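# Place a slip sheet and module in each crate

## Task

In every crate, lay exactly one thin flat slip sheet flat on the crate floor and stand exactly one small metal module on top of that sheet, keeping the module upright the same way it stands at the start. Afterwards, return every tool to the stand slot it came from, release it, and withdraw the arm well away from the tools; a tool still locked on the arm counts as part of the arm.

## Robot and tools

Robot: a single six-joint arm (waist, shoulder, elbow, forearm roll, wrist pitch, wrist roll) ending in a tool changer. It carries no gripper of its own; it must lock onto one of three tools hanging in a stand: grip50 (two-finger, 50 mm stroke), grip85 (two-finger, 85 mm stroke) or cup (suction). tool_id in the result names what is attached.

Frames: the scene frame has its origin on the table surface under the arm base, +z up, +y to the left when facing +x. Reported end_effector_position (metres) and end_effector_quat_wxyz are for the centre of the changer's flat face; the face's z axis points outward from the arm. Tool points, in mm in face axes: grip50 grip centre (0, -25, 180); grip85 grip centre (0, 0, 173) closed, 13 mm closer when fully open; cup rim centre (0, 0, 175). Both grippers close along face x. Reported position can be slightly off at long reach.

execute_actions(actions): a list of actions run in sequence. Each action is a table of at most 15 rows, one row per 1/30 s step; a short table repeats its final row to fill 15 steps. Each row has 14 numbers, all in [-1, 1]: dx, dy, dz, rx, ry, rz, tool/lock, grip50_position, grip50_force_limit, grip50_speed, grip85_position, grip85_force_limit, grip85_speed, cup_suction. The first six are an offset, expressed in the changer face's own axes, from the face pose measured when that action began (for the first action, the last reported pose); every row refers to that same start, not to the previous row. Scale: 1.0 = 0.6 m or 180 degrees; rx, ry, rz form one rotation vector. Per step the command is clipped to 70 mm and 16 degrees from the measured pose, so big offsets need several actions. An empty list just returns state and images.

Tool numbers: lock > 0 locks, < 0 unlocks (about 1 s); 0 keeps the last command. Gripper position: +1 fully open; -1 closes until something blocks the fingers (grip50 pads meet near -0.65, grip85 near -0.8). force_limit: -1 is about 20 N, +1 about 185 N (grip50) or 235 N (grip85). speed: -1 about 20 mm/s, +1 about 150 mm/s. cup_suction above 0.01 is on, otherwise off and vented; it persists between actions. Tool commands only work once tool_id matches and the tool's readings show numbers.

move(target, speed, blocking): drives the face in a straight line toward one row of the same 14-number layout, with the first six again an offset in face axes from the last reported pose. speed in m/s, 0.002 to 0.5 (default 0.25); rotation capped at twice that in rad/s. Paths last 0.5 to 10 s. It ignores obstacles and can overshoot speed near full reach. blocking=false returns after 0.5 s; then use wait(0) to poll, or stop to brake; other motion calls are refused until it ends. The move line reports done, off_target, moving, held or fault, plus limits (paced = clipped, held = some steps blocked) and distance to target.

wait(seconds 0 to 10) holds the last command. stop brakes a running move. zoom_image(camera, region [x0, y0, x1, y1], max 504x504 px) enlarges part of cam_head_left, cam_head_right or cam_wrist (all 896x504).

Results: the state line, joint positions and torques (offset and noisy), plate_near, locked, unlocked, in_stand, unlock_refused, gripper readings, cup_suction_measured, cup_part_present, and a Hand target line. grip50_position_measured: opening in mm is about (250 - counts) x 0.202; about 3 counts is fully open. grip85 counts: 78 about 60 mm, 130 about 40 mm, 180 about 20 mm, 230 pads touching. object_status: 0 moving, 1 blocked while opening, 2 blocked while closing (a successful grip), 3 reached target or pads met (may also appear for thin items). cup_part_present goes 1 at vacuum 0.50, back to 0 below 0.45. A pose unreachable line means the clearance check altered or refused the command.

Taking a tool: align the face to the tool plate within about 1 mm laterally and 1 degree, with face -y pointing toward the fork's open side. When plate_near is 1, send lock +1 and wait for locked 1. The tool then initialises (readings n/a); a gripper closes and reopens on its own, so nothing should be between its fingers. Lift 10 to 30 mm (about 20), then slide at least 110 mm along face -y out of the fork before rising further. Returning reverses that path; when in_stand is 1, stay still, send lock -1, wait for unlocked 1, then back away. Unlocking elsewhere is refused. Slots are 180 mm apart; fork arms sit 40 to 70 mm either side along face x, extend 45 mm toward the open side, tops 18 mm below the plate face. Changer is 63 mm wide; contact block reaches 46 mm on face -y, lock motor 58 mm on +y.

Gripping: hold position at -1 and confirm status 2. Changing position by 0.01 or more resets status. A grip made at force_limit -1 never re-closes and always reads 2. Cup: turn suction on, seat the whole rim on a smooth flat face clear of edges; it pulls the part up to 12 mm closer. Release by setting down, suction off, rising 15 mm.

Avoid: pressing past contact (the arm is stiff); 144 N external force or joint torque over limits (waist/shoulder 316, elbow 148, wrist joints 41.8 N m) causes a 10 s stop. Avoid drops, slams, fast swings with loads, and anything leaving the table. Loose objects may get nudged occasionally. Holding loads heats motors; heed MOTOR HOT. finished_scene(scene) ends the scene permanently.

Each tool is called after ">>>" as name(argument=value, ...) on one line, values as JSON.

## Session

I'll start by checking the current state and the camera images.

>>> execute_actions(actions=[])

Scene clock: 0.00 s.
end_effector_position=(+0.7333, +0.4210, +0.2587) locked=0 unlocked=1 plate_near=0 in_stand=0 unlock_refused=0 tool_id=none grip50_position_measured=n/a grip50_object_status=n/a grip85_position_measured=n/a grip85_object_status=n/a cup_suction_measured=n/a cup_part_present=n/a end_effector_quat_wxyz=(+0.131, +0.634, +0.762, -0.026) end_effector_velocity=(-0.000, -0.000, +0.000) end_effector_angular_velocity=(-0.000, +0.000, -0.000)
Joint positions: [ 0.494  0.605  1.487 -0.328  1.034  0.531]
Joint velocities: [-0.    -0.001  0.001  0.     0.    -0.   ]
Joint torques (N m, as the joint torque sensors report them, + toward a larger angle): no reading
Hand target: +0.733, +0.421, +0.259; +0.131, +0.634, +0.762, -0.026

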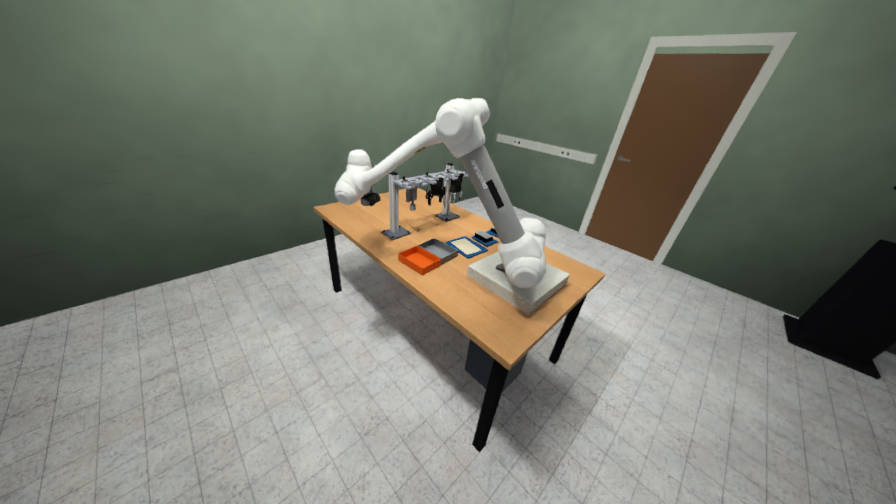

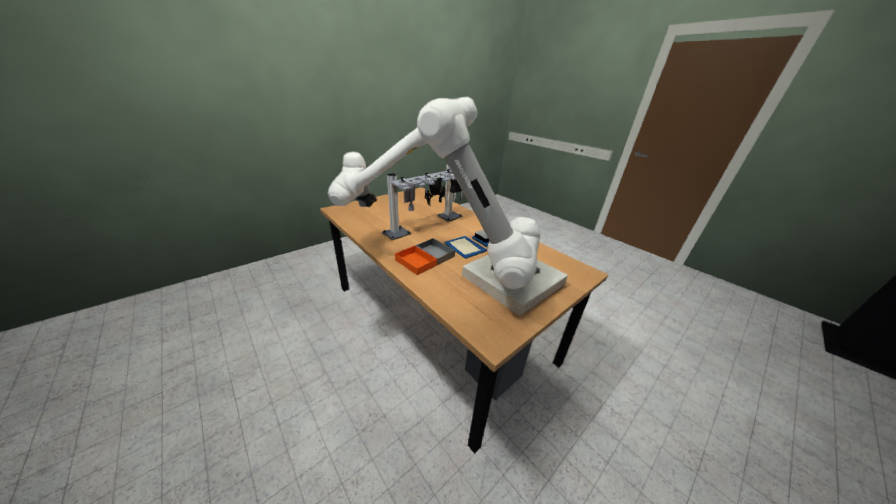

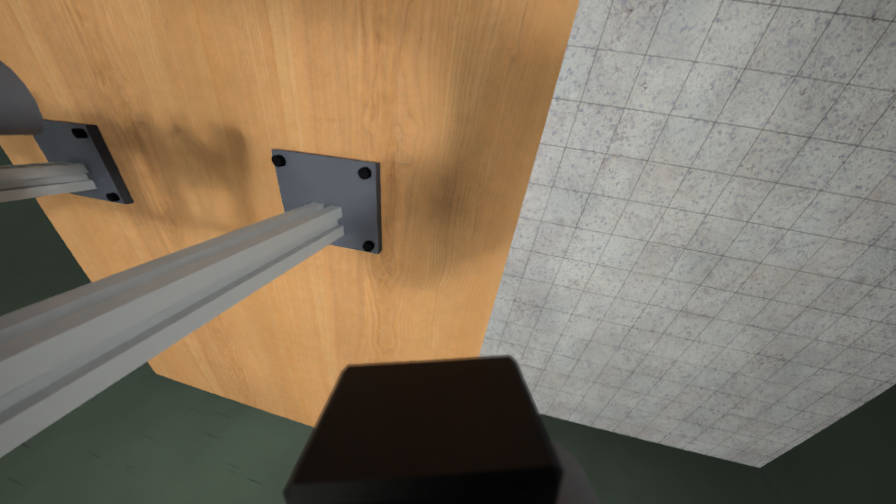

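>>> zoom_image(camera="cam_head_left", region=[300, 130, 620, 330])

>>> zoom_image(camera="cam_head_right", region=[300, 130, 620, 330])

Region (300, 130, 620, 330) of cam_head_left's 896x504 image, scaled by 1.575, with more detail than that image has; it fills the top 315 rows of this view, and the rest is white.

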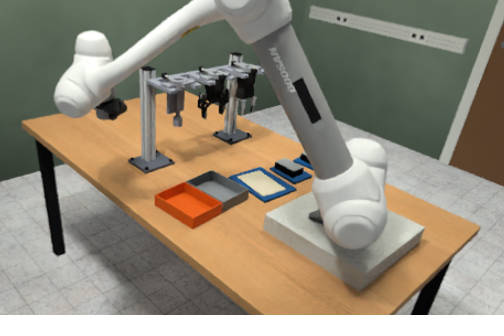

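Region (300, 130, 620, 330) of cam_head_right's 896x504 image, scaled by 1.575, with more detail than that image has; it fills the top 315 rows of this view, and the rest is white.

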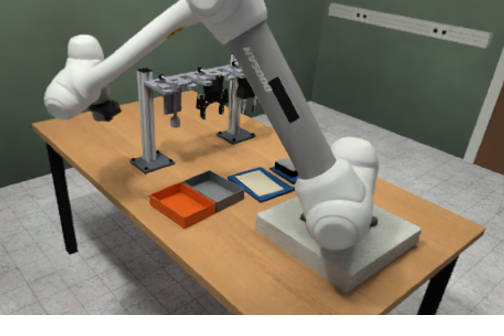

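>>> zoom_image(camera="cam_head_left", region=[380, 155, 480, 245])

>>> zoom_image(camera="cam_head_left", region=[390, 215, 520, 285])

Region (380, 155, 480, 245) of cam_head_left's 896x504 image, scaled by 5.040, with more detail than that image has; it fills the top 454 rows of this view, and the rest is white.

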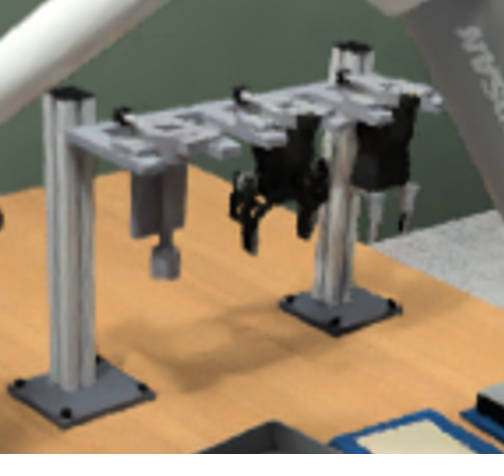

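Region (390, 215, 520, 285) of cam_head_left's 896x504 image, scaled by 3.877, with more detail than that image has; it fills the top 271 rows of this view, and the rest is white.

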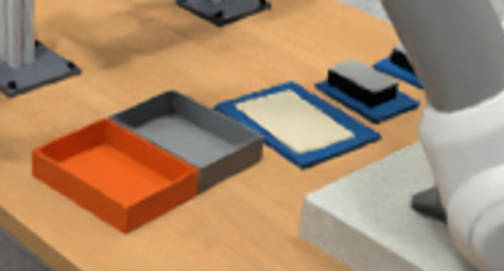

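>>> move(target=[-0.198, -0.0257, -0.3725, 0.0474, 0.0710, 0.0578, 0, 1, 0, 0, 1, 0, 0, -1], speed=0.3)

Scene clock: 2.13 s.
end_effector_position=(+0.6999, +0.3502, +0.4998) locked=0 unlocked=1 plate_near=0 in_stand=0 unlock_refused=0 tool_id=none grip50_position_measured=n/a grip50_object_status=n/a grip85_position_measured=n/a grip85_object_status=n/a cup_suction_measured=n/a cup_part_present=n/a end_effector_quat_wxyz=(+0.000, +0.707, +0.707, +0.000) end_effector_velocity=(-0.000, +0.000, -0.000) end_effector_angular_velocity=(+0.002, +0.001, -0.003)
Joint positions: [ 0.379  0.378  1.365 -0.015  1.394  0.434]
Joint velocities: [-0.     0.     0.     0.002  0.     0.003]
Joint torques (N m, as the joint torque sensors report them, + toward a larger angle): [  5.26 -88.1  -45.79   3.93   0.43  -0.3 ]
Hand target: +0.700, +0.350, +0.500; +0.000, +0.707, +0.707, +0.000
Off the commanded pose: 0.000 m, 0 deg.
move: done

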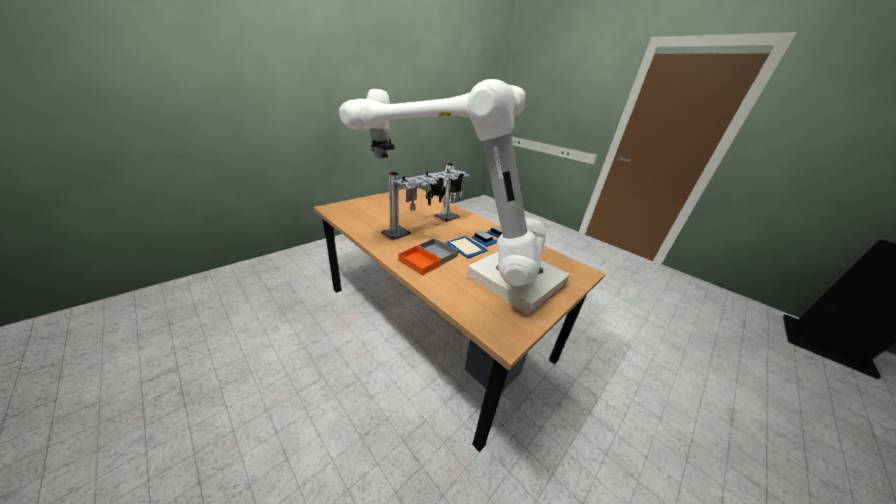

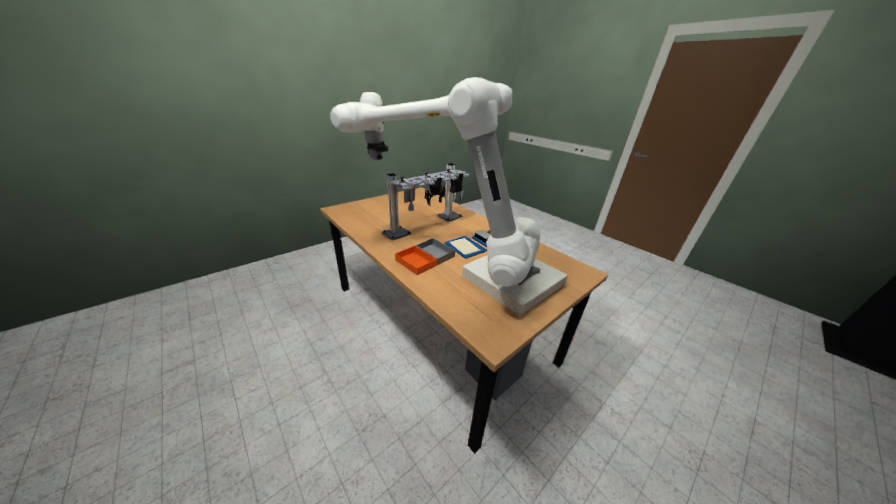

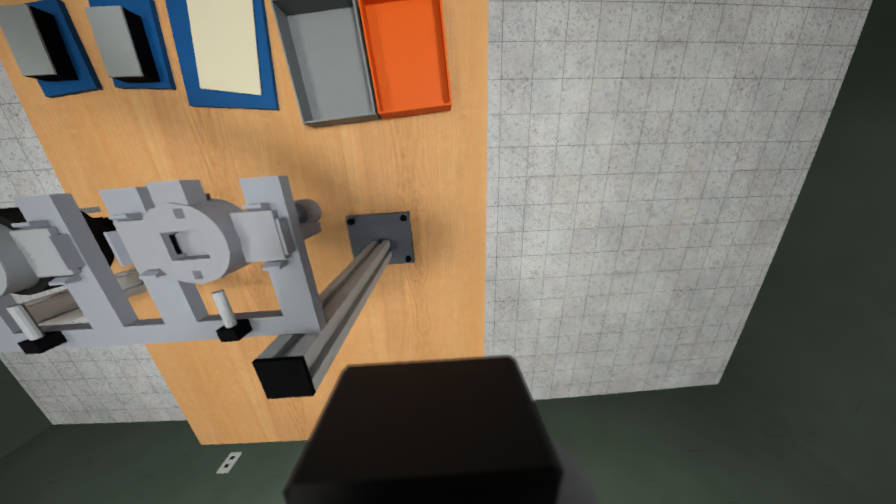

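>>> zoom_image(camera="cam_wrist", region=[80, 160, 430, 410])

>>> zoom_image(camera="cam_wrist", region=[0, 0, 500, 140])

Region (80, 160, 430, 410) of cam_wrist's 896x504 image, scaled by 1.440, with more detail than that image has; it fills the top 360 rows of this view, and the rest is white.

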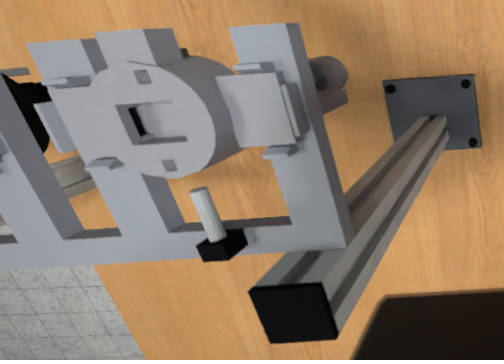

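Region (0, 0, 500, 140) of cam_wrist's 896x504 image, scaled by 1.008, with more detail than that image has; it fills the top 141 rows of this view, and the rest is white.

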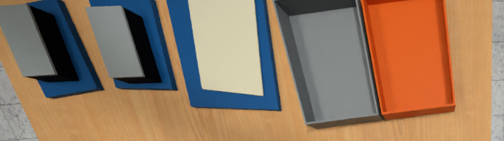

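>>> move(target=[-0.3333, 0, 0, 0, 0, 0, 0, 1, 0, 0, 1, 0, 0, -1], speed=0.3)

Scene clock: 3.60 s.
end_effector_position=(+0.7001, +0.1503, +0.4998) locked=0 unlocked=1 plate_near=0 in_stand=0 unlock_refused=0 tool_id=none grip50_position_measured=n/a grip50_object_status=n/a grip85_position_measured=n/a grip85_object_status=n/a cup_suction_measured=n/a cup_part_present=n/a end_effector_quat_wxyz=(+0.000, +0.707, +0.707, +0.001) end_effector_velocity=(+0.000, -0.001, -0.001) end_effector_angular_velocity=(-0.001, +0.002, -0.000)
Joint positions: [ 0.122  0.267  1.511 -0.013  1.355  0.177]
Joint velocities: [-0.001  0.001  0.    -0.001  0.    -0.   ]
Joint torques (N m, as the joint torque sensors report them, + toward a larger angle): [  3.12 -77.66 -45.21   3.86   0.56  -0.33]
Hand target: +0.700, +0.150, +0.500; +0.000, +0.707, +0.707, +0.001
Off the commanded pose: 0.000 m, 0 deg.
move: done

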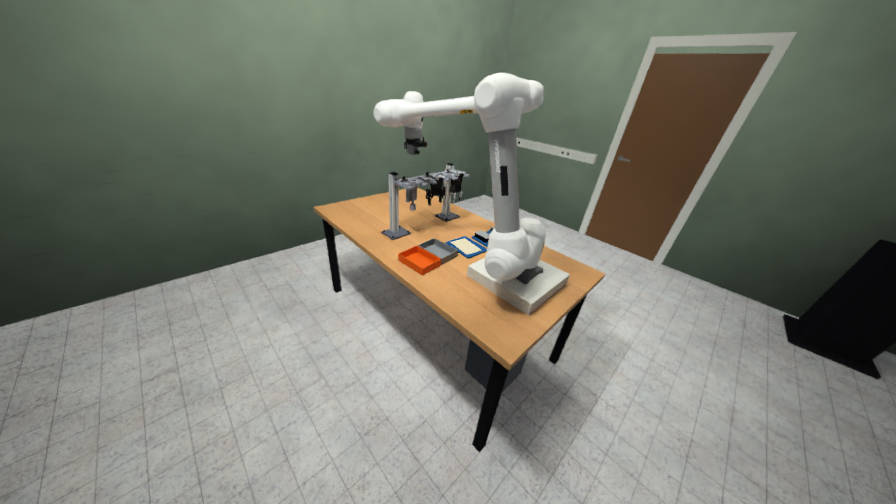

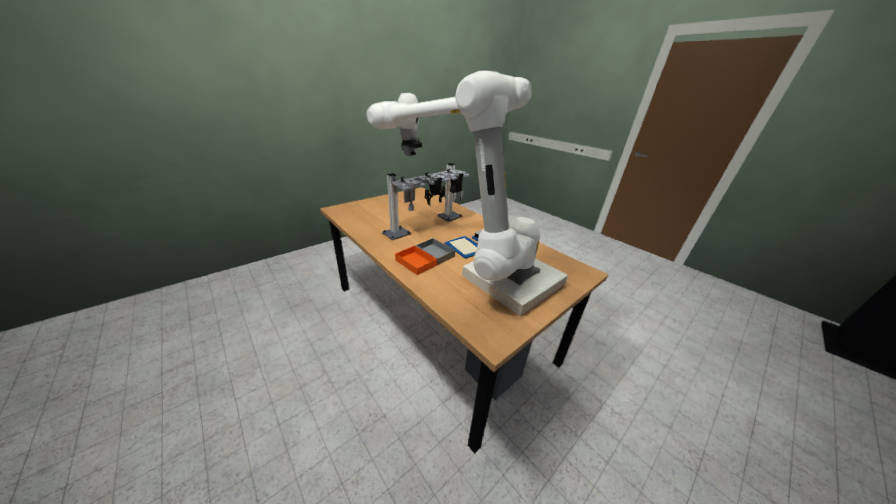

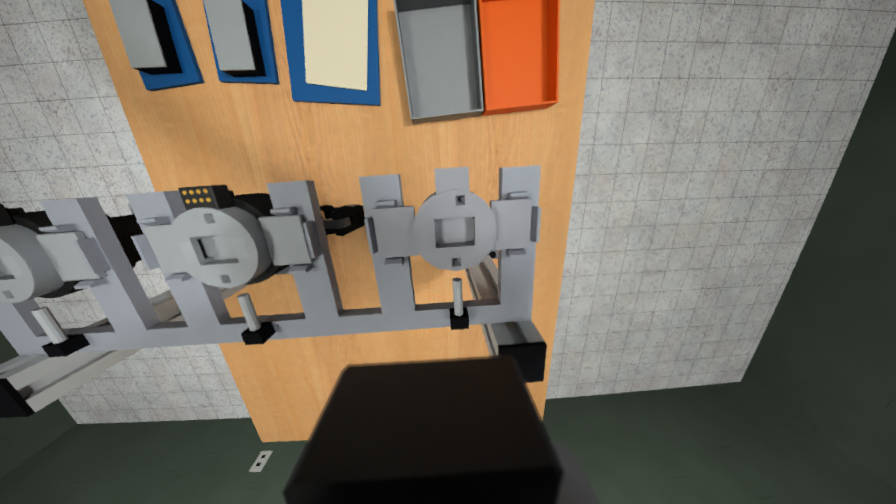

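>>> zoom_image(camera="cam_wrist", region=[350, 155, 560, 345])

>>> zoom_image(camera="cam_wrist", region=[120, 165, 330, 355])

Region (350, 155, 560, 345) of cam_wrist's 896x504 image, scaled by 2.400, with more detail than that image has; it fills the top 456 rows of this view, and the rest is white.

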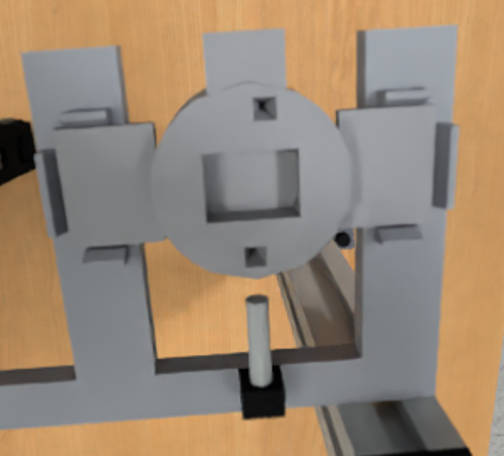

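Region (120, 165, 330, 355) of cam_wrist's 896x504 image, scaled by 2.400, with more detail than that image has; it fills the top 456 rows of this view, and the rest is white.

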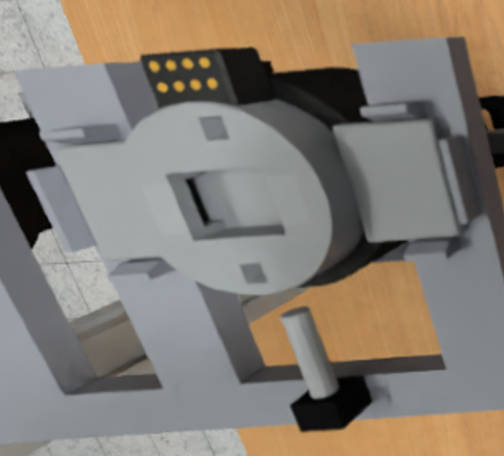

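>>> move(target=[0.0167, -0.0433, 0.075, 0, 0, 0.1389, 0, 1, 0, 0, 1, 0, 0, -1], speed=0.4)

Scene clock: 7.07 s.
end_effector_position=(+0.6741, +0.1603, +0.4548) locked=0 unlocked=1 plate_near=0 in_stand=0 unlock_refused=0 tool_id=none grip50_position_measured=n/a grip50_object_status=n/a grip85_position_measured=n/a grip85_object_status=n/a cup_suction_measured=n/a cup_part_present=n/a end_effector_quat_wxyz=(+0.000, +0.843, +0.537, +0.001) end_effector_velocity=(-0.000, -0.000, -0.000) end_effector_angular_velocity=(-0.001, +0.001, -0.000)
Joint positions: [ 0.142  0.25   1.617 -0.013  1.266  0.634]
Joint velocities: [ 0.    -0.     0.001 -0.001  0.     0.001]
Joint torques (N m, as the joint torque sensors report them, + toward a larger angle): [  4.28 -73.97 -44.11   3.65   0.36  -0.38]
Hand target: +0.674, +0.160, +0.455; +0.000, +0.843, +0.537, +0.001
Off the commanded pose: 0.000 m, 0 deg.
move: done

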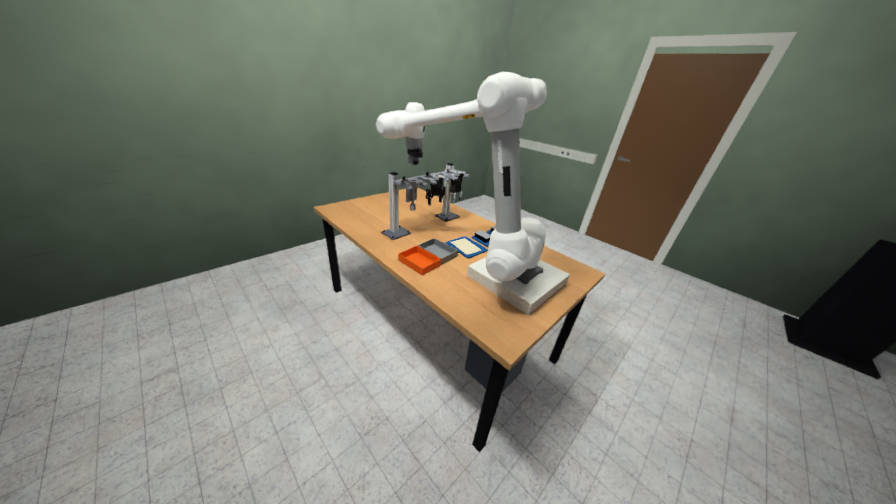

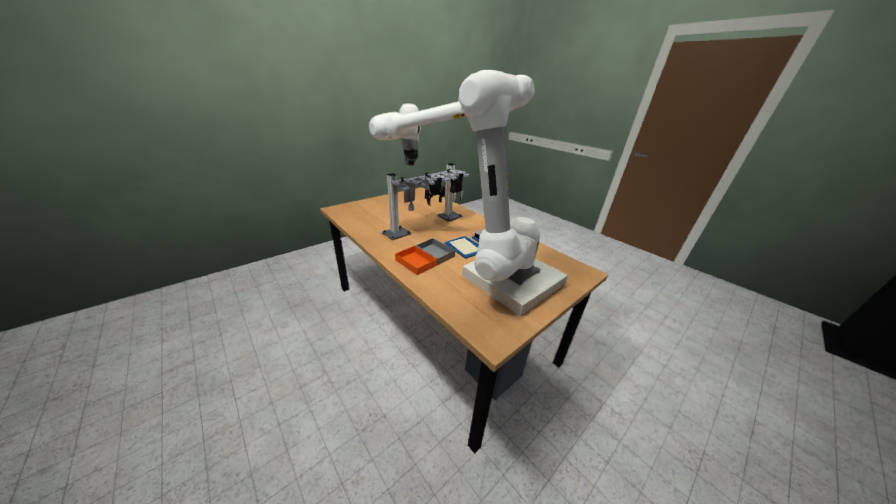

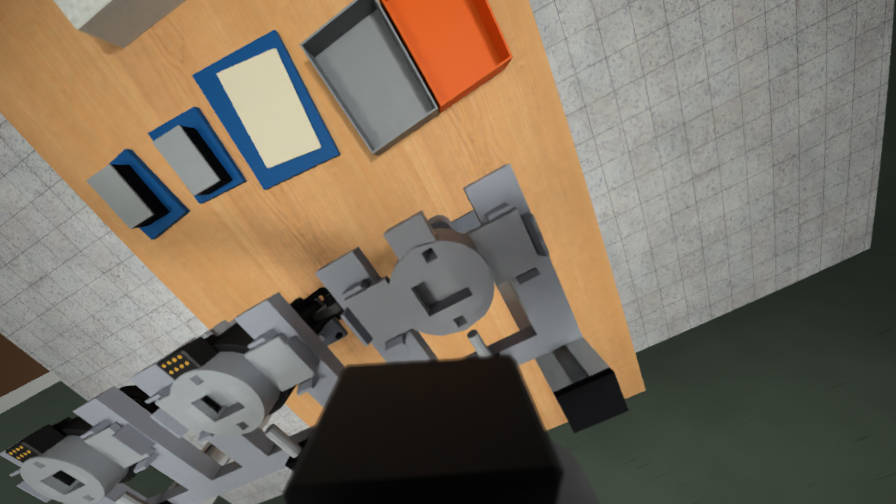

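>>> zoom_image(camera="cam_wrist", region=[370, 210, 530, 360])

Region (370, 210, 530, 360) of cam_wrist's 896x504 image, scaled by 3.150, with more detail than that image has; it fills the top 472 rows of this view, and the rest is white.

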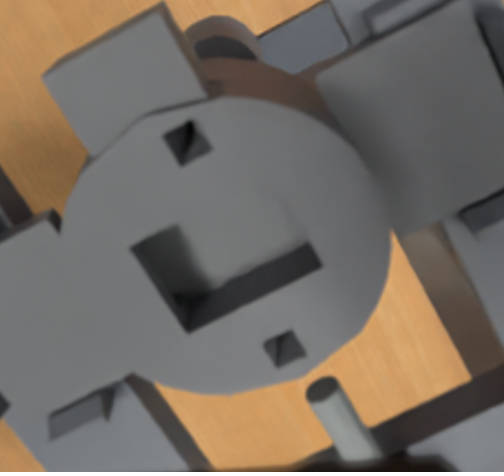

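>>> move(target=[0, 0, 0, 0, 0, -0.2778, 0, 1, 0, 0, 1, 0, 0, -1], speed=0.5)

>>> zoom_image(camera="cam_wrist", region=[370, 210, 530, 360])

Scene clock: 8.53 s.
end_effector_position=(+0.6741, +0.1603, +0.4548) locked=0 unlocked=1 plate_near=0 in_stand=0 unlock_refused=0 tool_id=none grip50_position_measured=n/a grip50_object_status=n/a grip85_position_measured=n/a grip85_object_status=n/a cup_suction_measured=n/a cup_part_present=n/a end_effector_quat_wxyz=(+0.000, +0.537, +0.843, +0.001) end_effector_velocity=(+0.000, +0.000, -0.000) end_effector_angular_velocity=(+0.000, +0.001, +0.001)
Joint positions: [ 0.142  0.25   1.617 -0.013  1.266 -0.238]
Joint velocities: [-0.     0.001 -0.001  0.001  0.    -0.001]
Joint torques (N m, as the joint torque sensors report them, + toward a larger angle): [  4.12 -74.21 -44.06   3.71   0.63  -0.2 ]
Hand target: +0.674, +0.160, +0.455; +0.000, +0.537, +0.843, +0.001
Off the commanded pose: 0.000 m, 0 deg.
move: done

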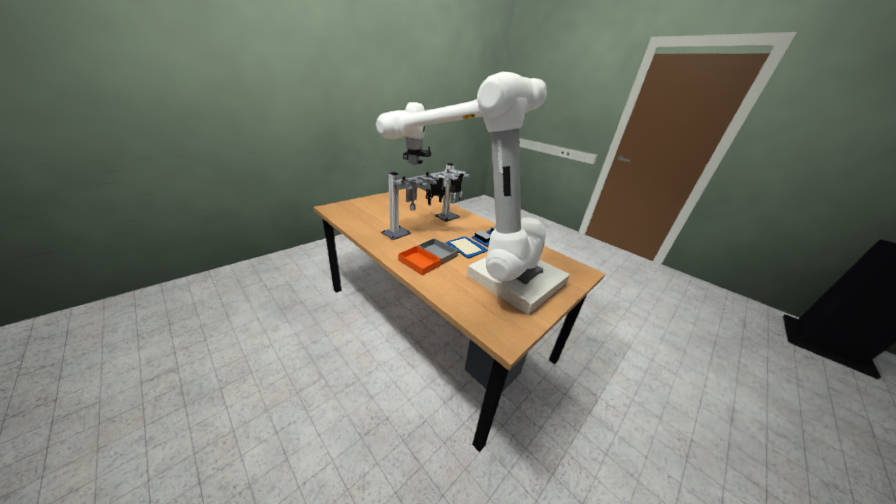

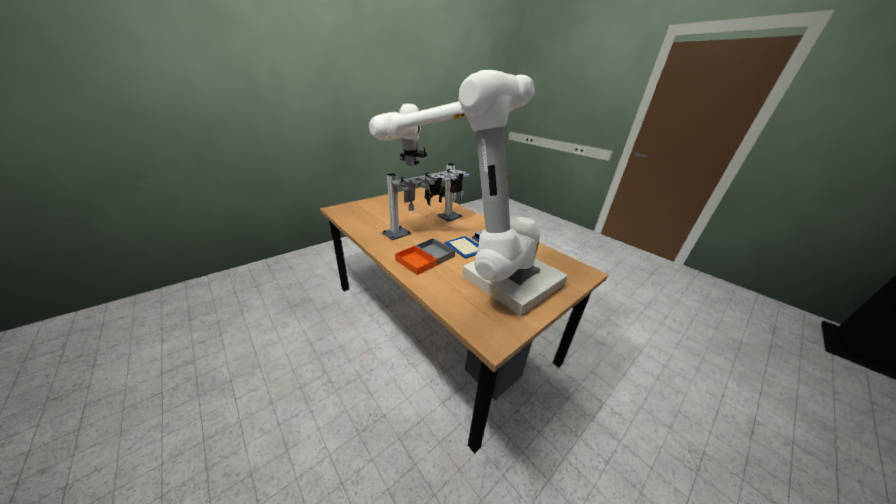

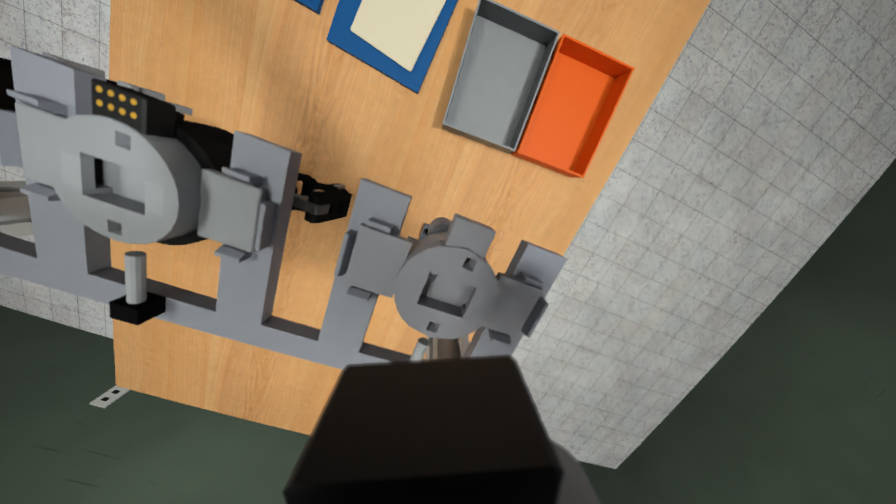

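Region (370, 210, 530, 360) of cam_wrist's 896x504 image, scaled by 3.150, with more detail than that image has; it fills the top 472 rows of this view, and the rest is white.

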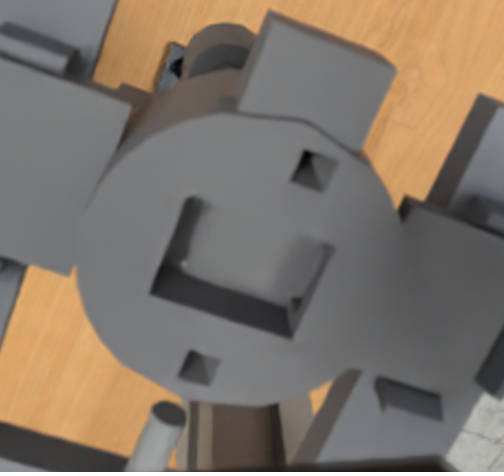

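>>> move(target=[0.0077, -0.0022, 0.05, 0, 0, 0.1317, 0, 1, 0, 0, 1, 0, 0, -1], speed=0.4)

>>> zoom_image(camera="cam_wrist", region=[290, 190, 600, 380])

Scene clock: 10.27 s.
end_effector_position=(+0.6710, +0.1639, +0.4248) locked=0 unlocked=1 plate_near=0 in_stand=0 unlock_refused=0 tool_id=none grip50_position_measured=n/a grip50_object_status=n/a grip85_position_measured=n/a grip85_object_status=n/a cup_suction_measured=n/a cup_part_present=n/a end_effector_quat_wxyz=(+0.000, +0.699, +0.715, +0.001) end_effector_velocity=(-0.000, -0.000, -0.001) end_effector_angular_velocity=(-0.001, -0.000, -0.000)
Joint positions: [ 0.148  0.262  1.658 -0.013  1.213  0.182]
Joint velocities: [ 0.     0.     0.001 -0.001 -0.001  0.001]
Joint torques (N m, as the joint torque sensors report them, + toward a larger angle): [  4.92 -75.49 -43.3    3.55   0.47  -0.03]
Hand target: +0.671, +0.164, +0.425; +0.000, +0.699, +0.715, +0.001
Off the commanded pose: 0.000 m, 0 deg.
move: done

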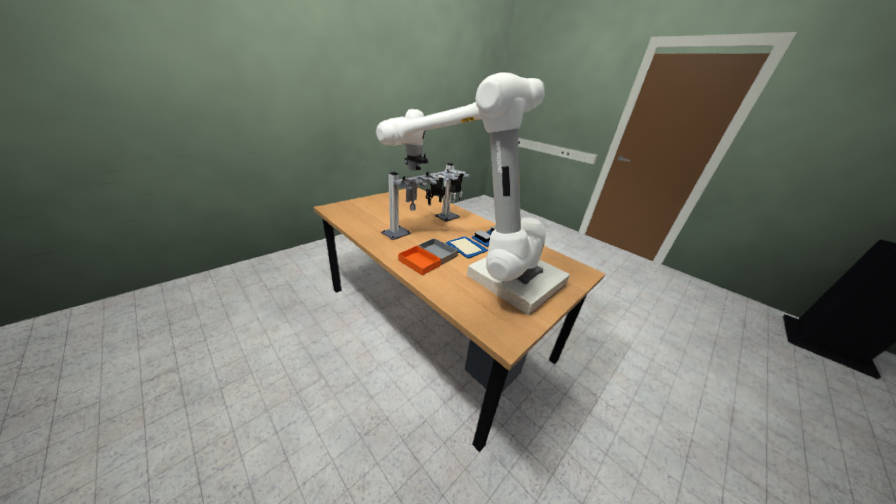

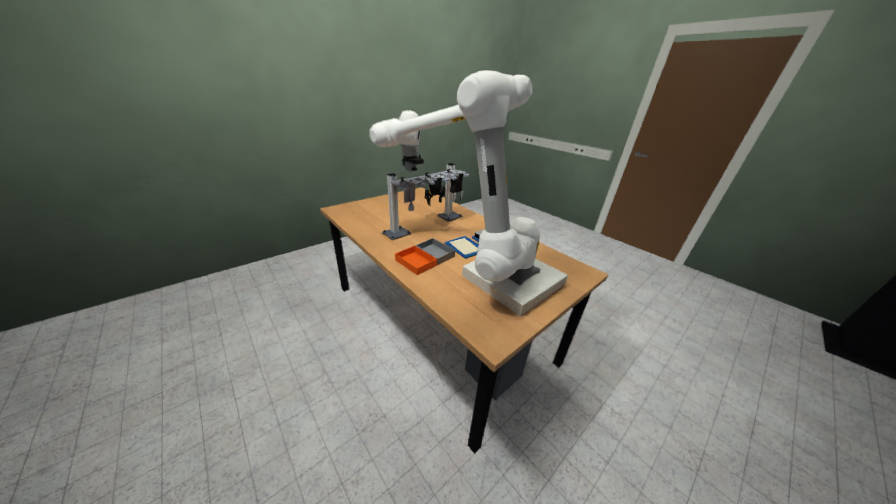

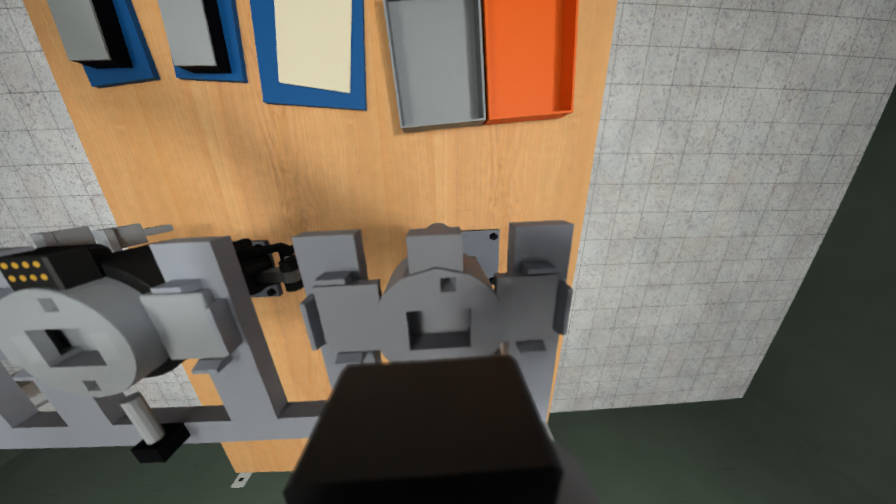

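Region (290, 190, 600, 380) of cam_wrist's 896x504 image, scaled by 1.626, with more detail than that image has; it fills the top 309 rows of this view, and the rest is white.

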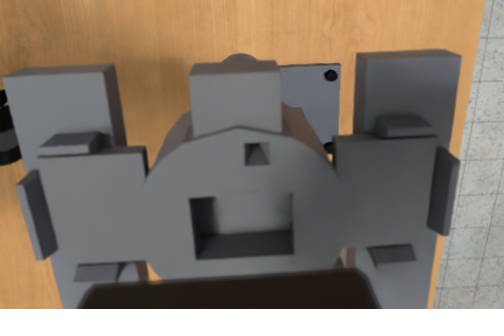

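>>> zoom_image(camera="cam_wrist", region=[370, 220, 520, 370])

>>> zoom_image(camera="cam_wrist", region=[290, 220, 400, 375])

>>> zoom_image(camera="cam_wrist", region=[480, 215, 590, 370])

Region (370, 220, 520, 370) of cam_wrist's 896x504 image, scaled by 3.360, with more detail than that image has.

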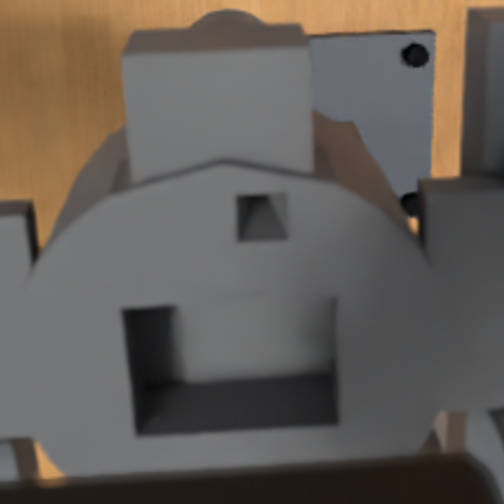

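Region (290, 220, 400, 375) of cam_wrist's 896x504 image, scaled by 3.252, with more detail than that image has; it fills the left 358 columns of this view, and the rest is white.

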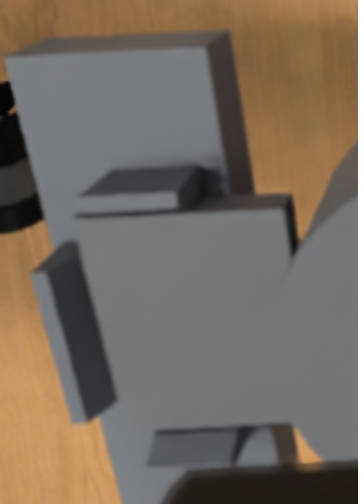

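Region (480, 215, 590, 370) of cam_wrist's 896x504 image, scaled by 3.252, with more detail than that image has; it fills the left 358 columns of this view, and the rest is white.

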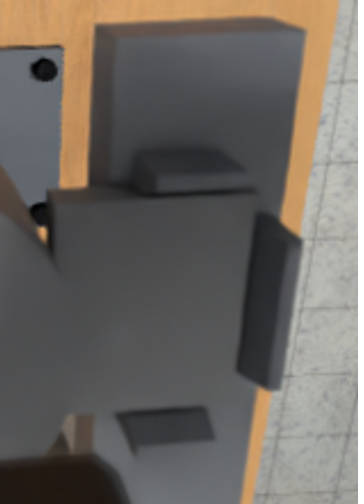

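>>> move(target=[0.0005, -0.001, 0.066, 0, 0, 0, 0, 1, 0, 0, 1, 0, 0, -1], speed=0.1)

Scene clock: 27.60 s.
end_effector_position=(+0.6705, +0.1642, +0.3853) locked=0 unlocked=1 plate_near=0 in_stand=0 unlock_refused=0 tool_id=none grip50_position_measured=n/a grip50_object_status=n/a grip85_position_measured=n/a grip85_object_status=n/a cup_suction_measured=n/a cup_part_present=n/a end_effector_quat_wxyz=(+0.000, +0.699, +0.715, +0.001) end_effector_velocity=(-0.001, -0.000, -0.001) end_effector_angular_velocity=(+0.000, +0.003, -0.001)
Joint positions: [ 0.147  0.286  1.703 -0.014  1.144  0.183]
Joint velocities: [-0.    -0.     0.003  0.001  0.001  0.001]
Joint torques (N m, as the joint torque sensors report them, + toward a larger angle): [  4.34 -76.61 -42.35   3.62   0.52  -0.53]
Hand target: +0.670, +0.164, +0.385; +0.000, +0.699, +0.715, +0.001
Off the commanded pose: 0.000 m, 0 deg.
move: done

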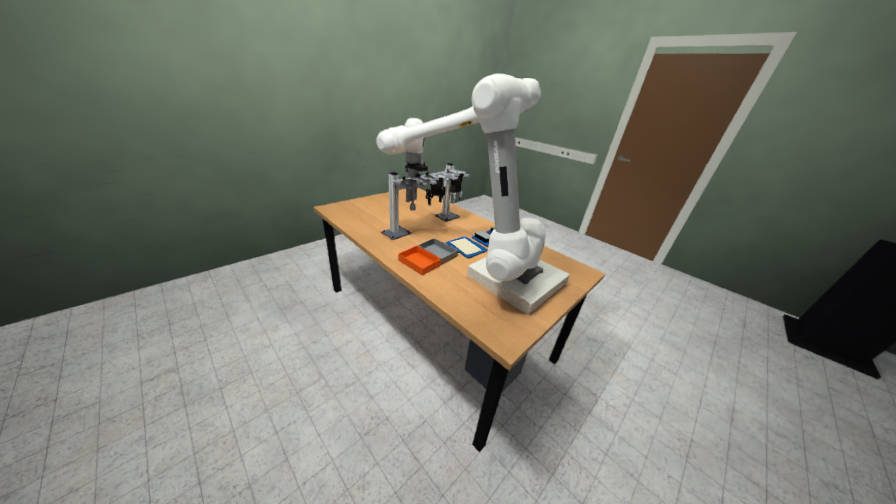

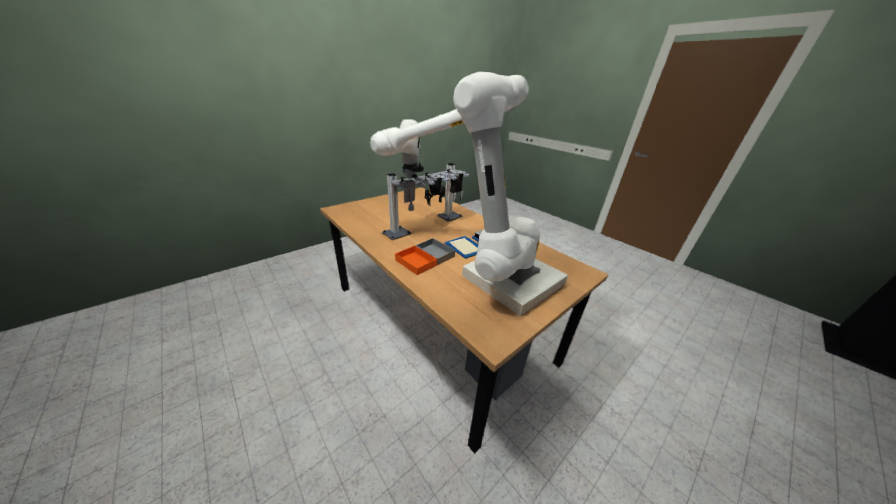

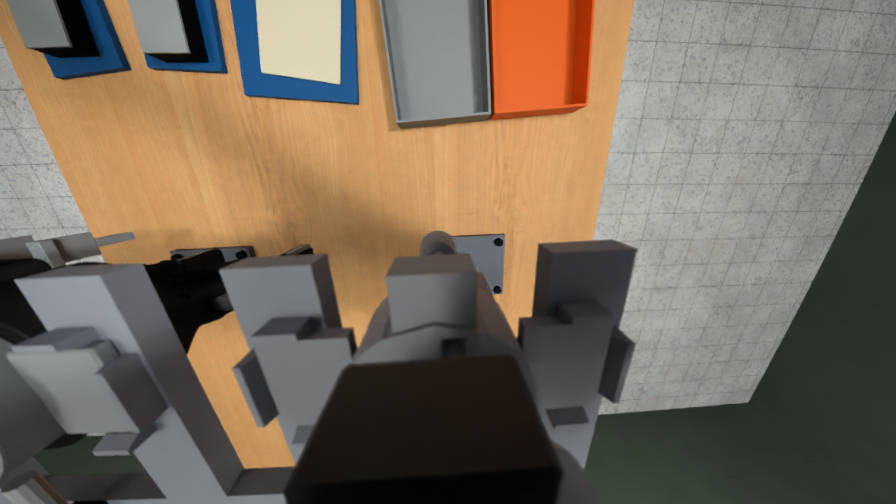

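>>> zoom_image(camera="cam_wrist", region=[330, 230, 550, 400])

>>> zoom_image(camera="cam_head_left", region=[390, 150, 440, 200])

Region (330, 230, 550, 400) of cam_wrist's 896x504 image, scaled by 2.291, with more detail than that image has; it fills the top 389 rows of this view, and the rest is white.

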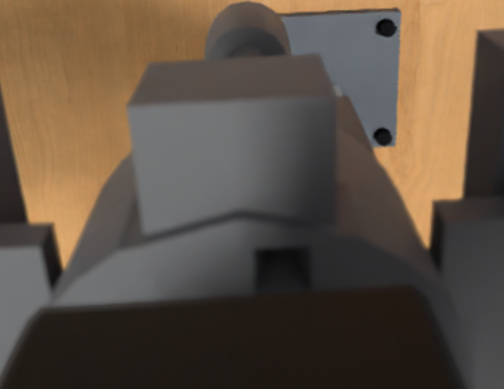

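Region (390, 150, 440, 200) of cam_head_left's 896x504 image, scaled by 10.080, with more detail than that image has.

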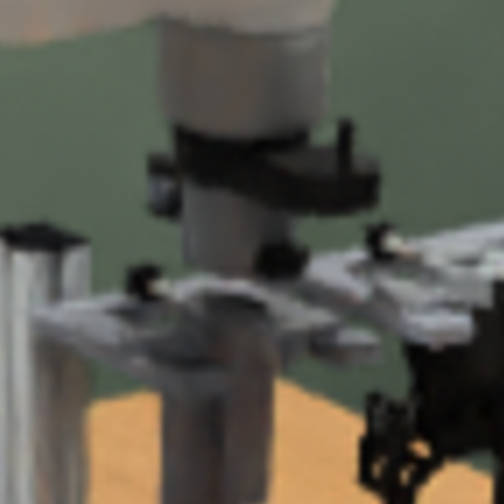

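>>> move(target=[0, 0.0007, 0.030, 0, 0, 0, 0, 1, 0, 0, 1, 0, 0, -1], speed=0.03)

Scene clock: 28.87 s.
end_effector_position=(+0.6709, +0.1642, +0.3673) locked=0 unlocked=1 plate_near=0 in_stand=0 unlock_refused=0 tool_id=none grip50_position_measured=n/a grip50_object_status=n/a grip85_position_measured=n/a grip85_object_status=n/a cup_suction_measured=n/a cup_part_present=n/a end_effector_quat_wxyz=(+0.000, +0.699, +0.715, +0.001) end_effector_velocity=(-0.000, +0.000, -0.000) end_effector_angular_velocity=(+0.001, +0.001, -0.000)
Joint positions: [ 0.147  0.299  1.72  -0.014  1.114  0.183]
Joint velocities: [-0.     0.     0.     0.001  0.    -0.   ]
Joint torques (N m, as the joint torque sensors report them, + toward a larger angle): [  3.61 -75.78 -41.23   3.52   0.41  -0.33]
Hand target: +0.671, +0.164, +0.367; +0.000, +0.699, +0.715, +0.001
Off the commanded pose: 0.000 m, 0 deg.
move: done

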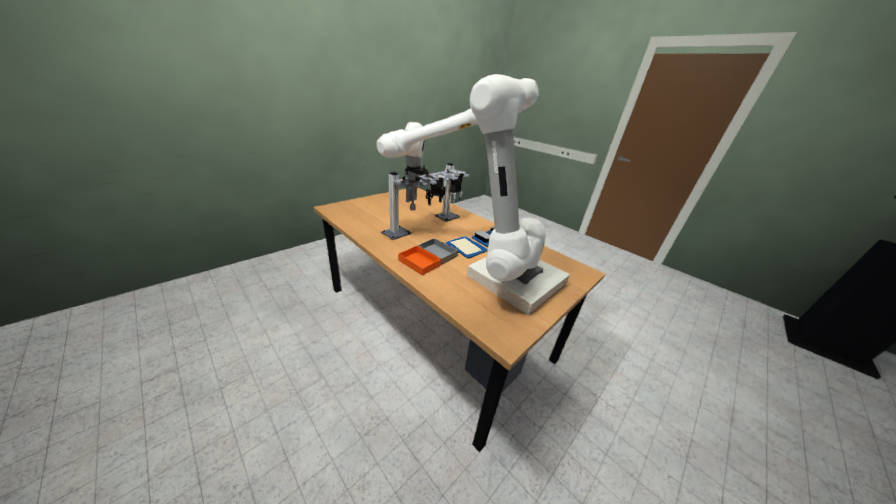

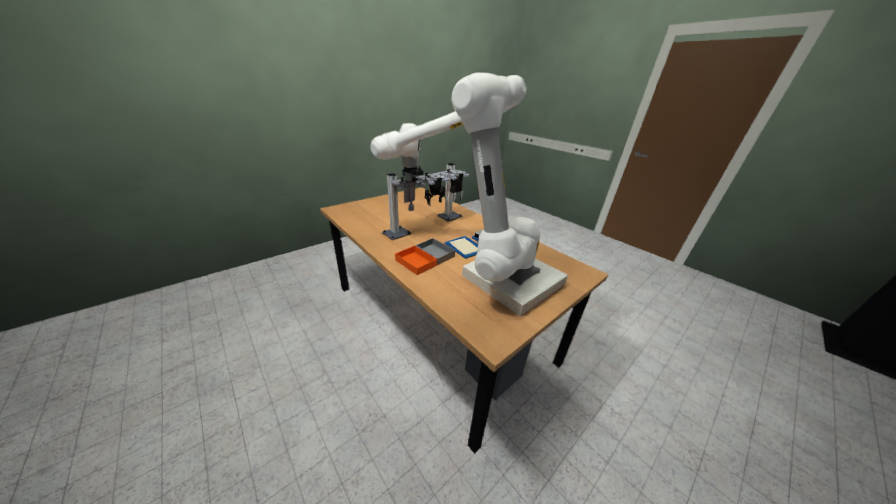

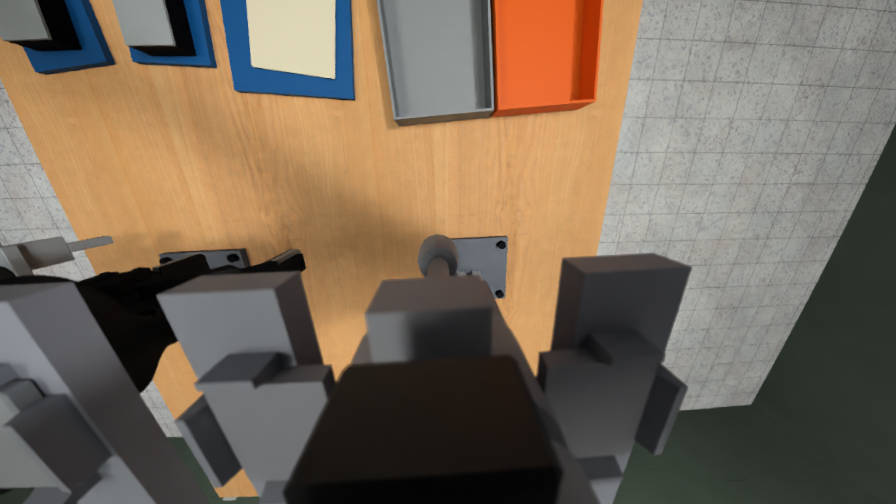

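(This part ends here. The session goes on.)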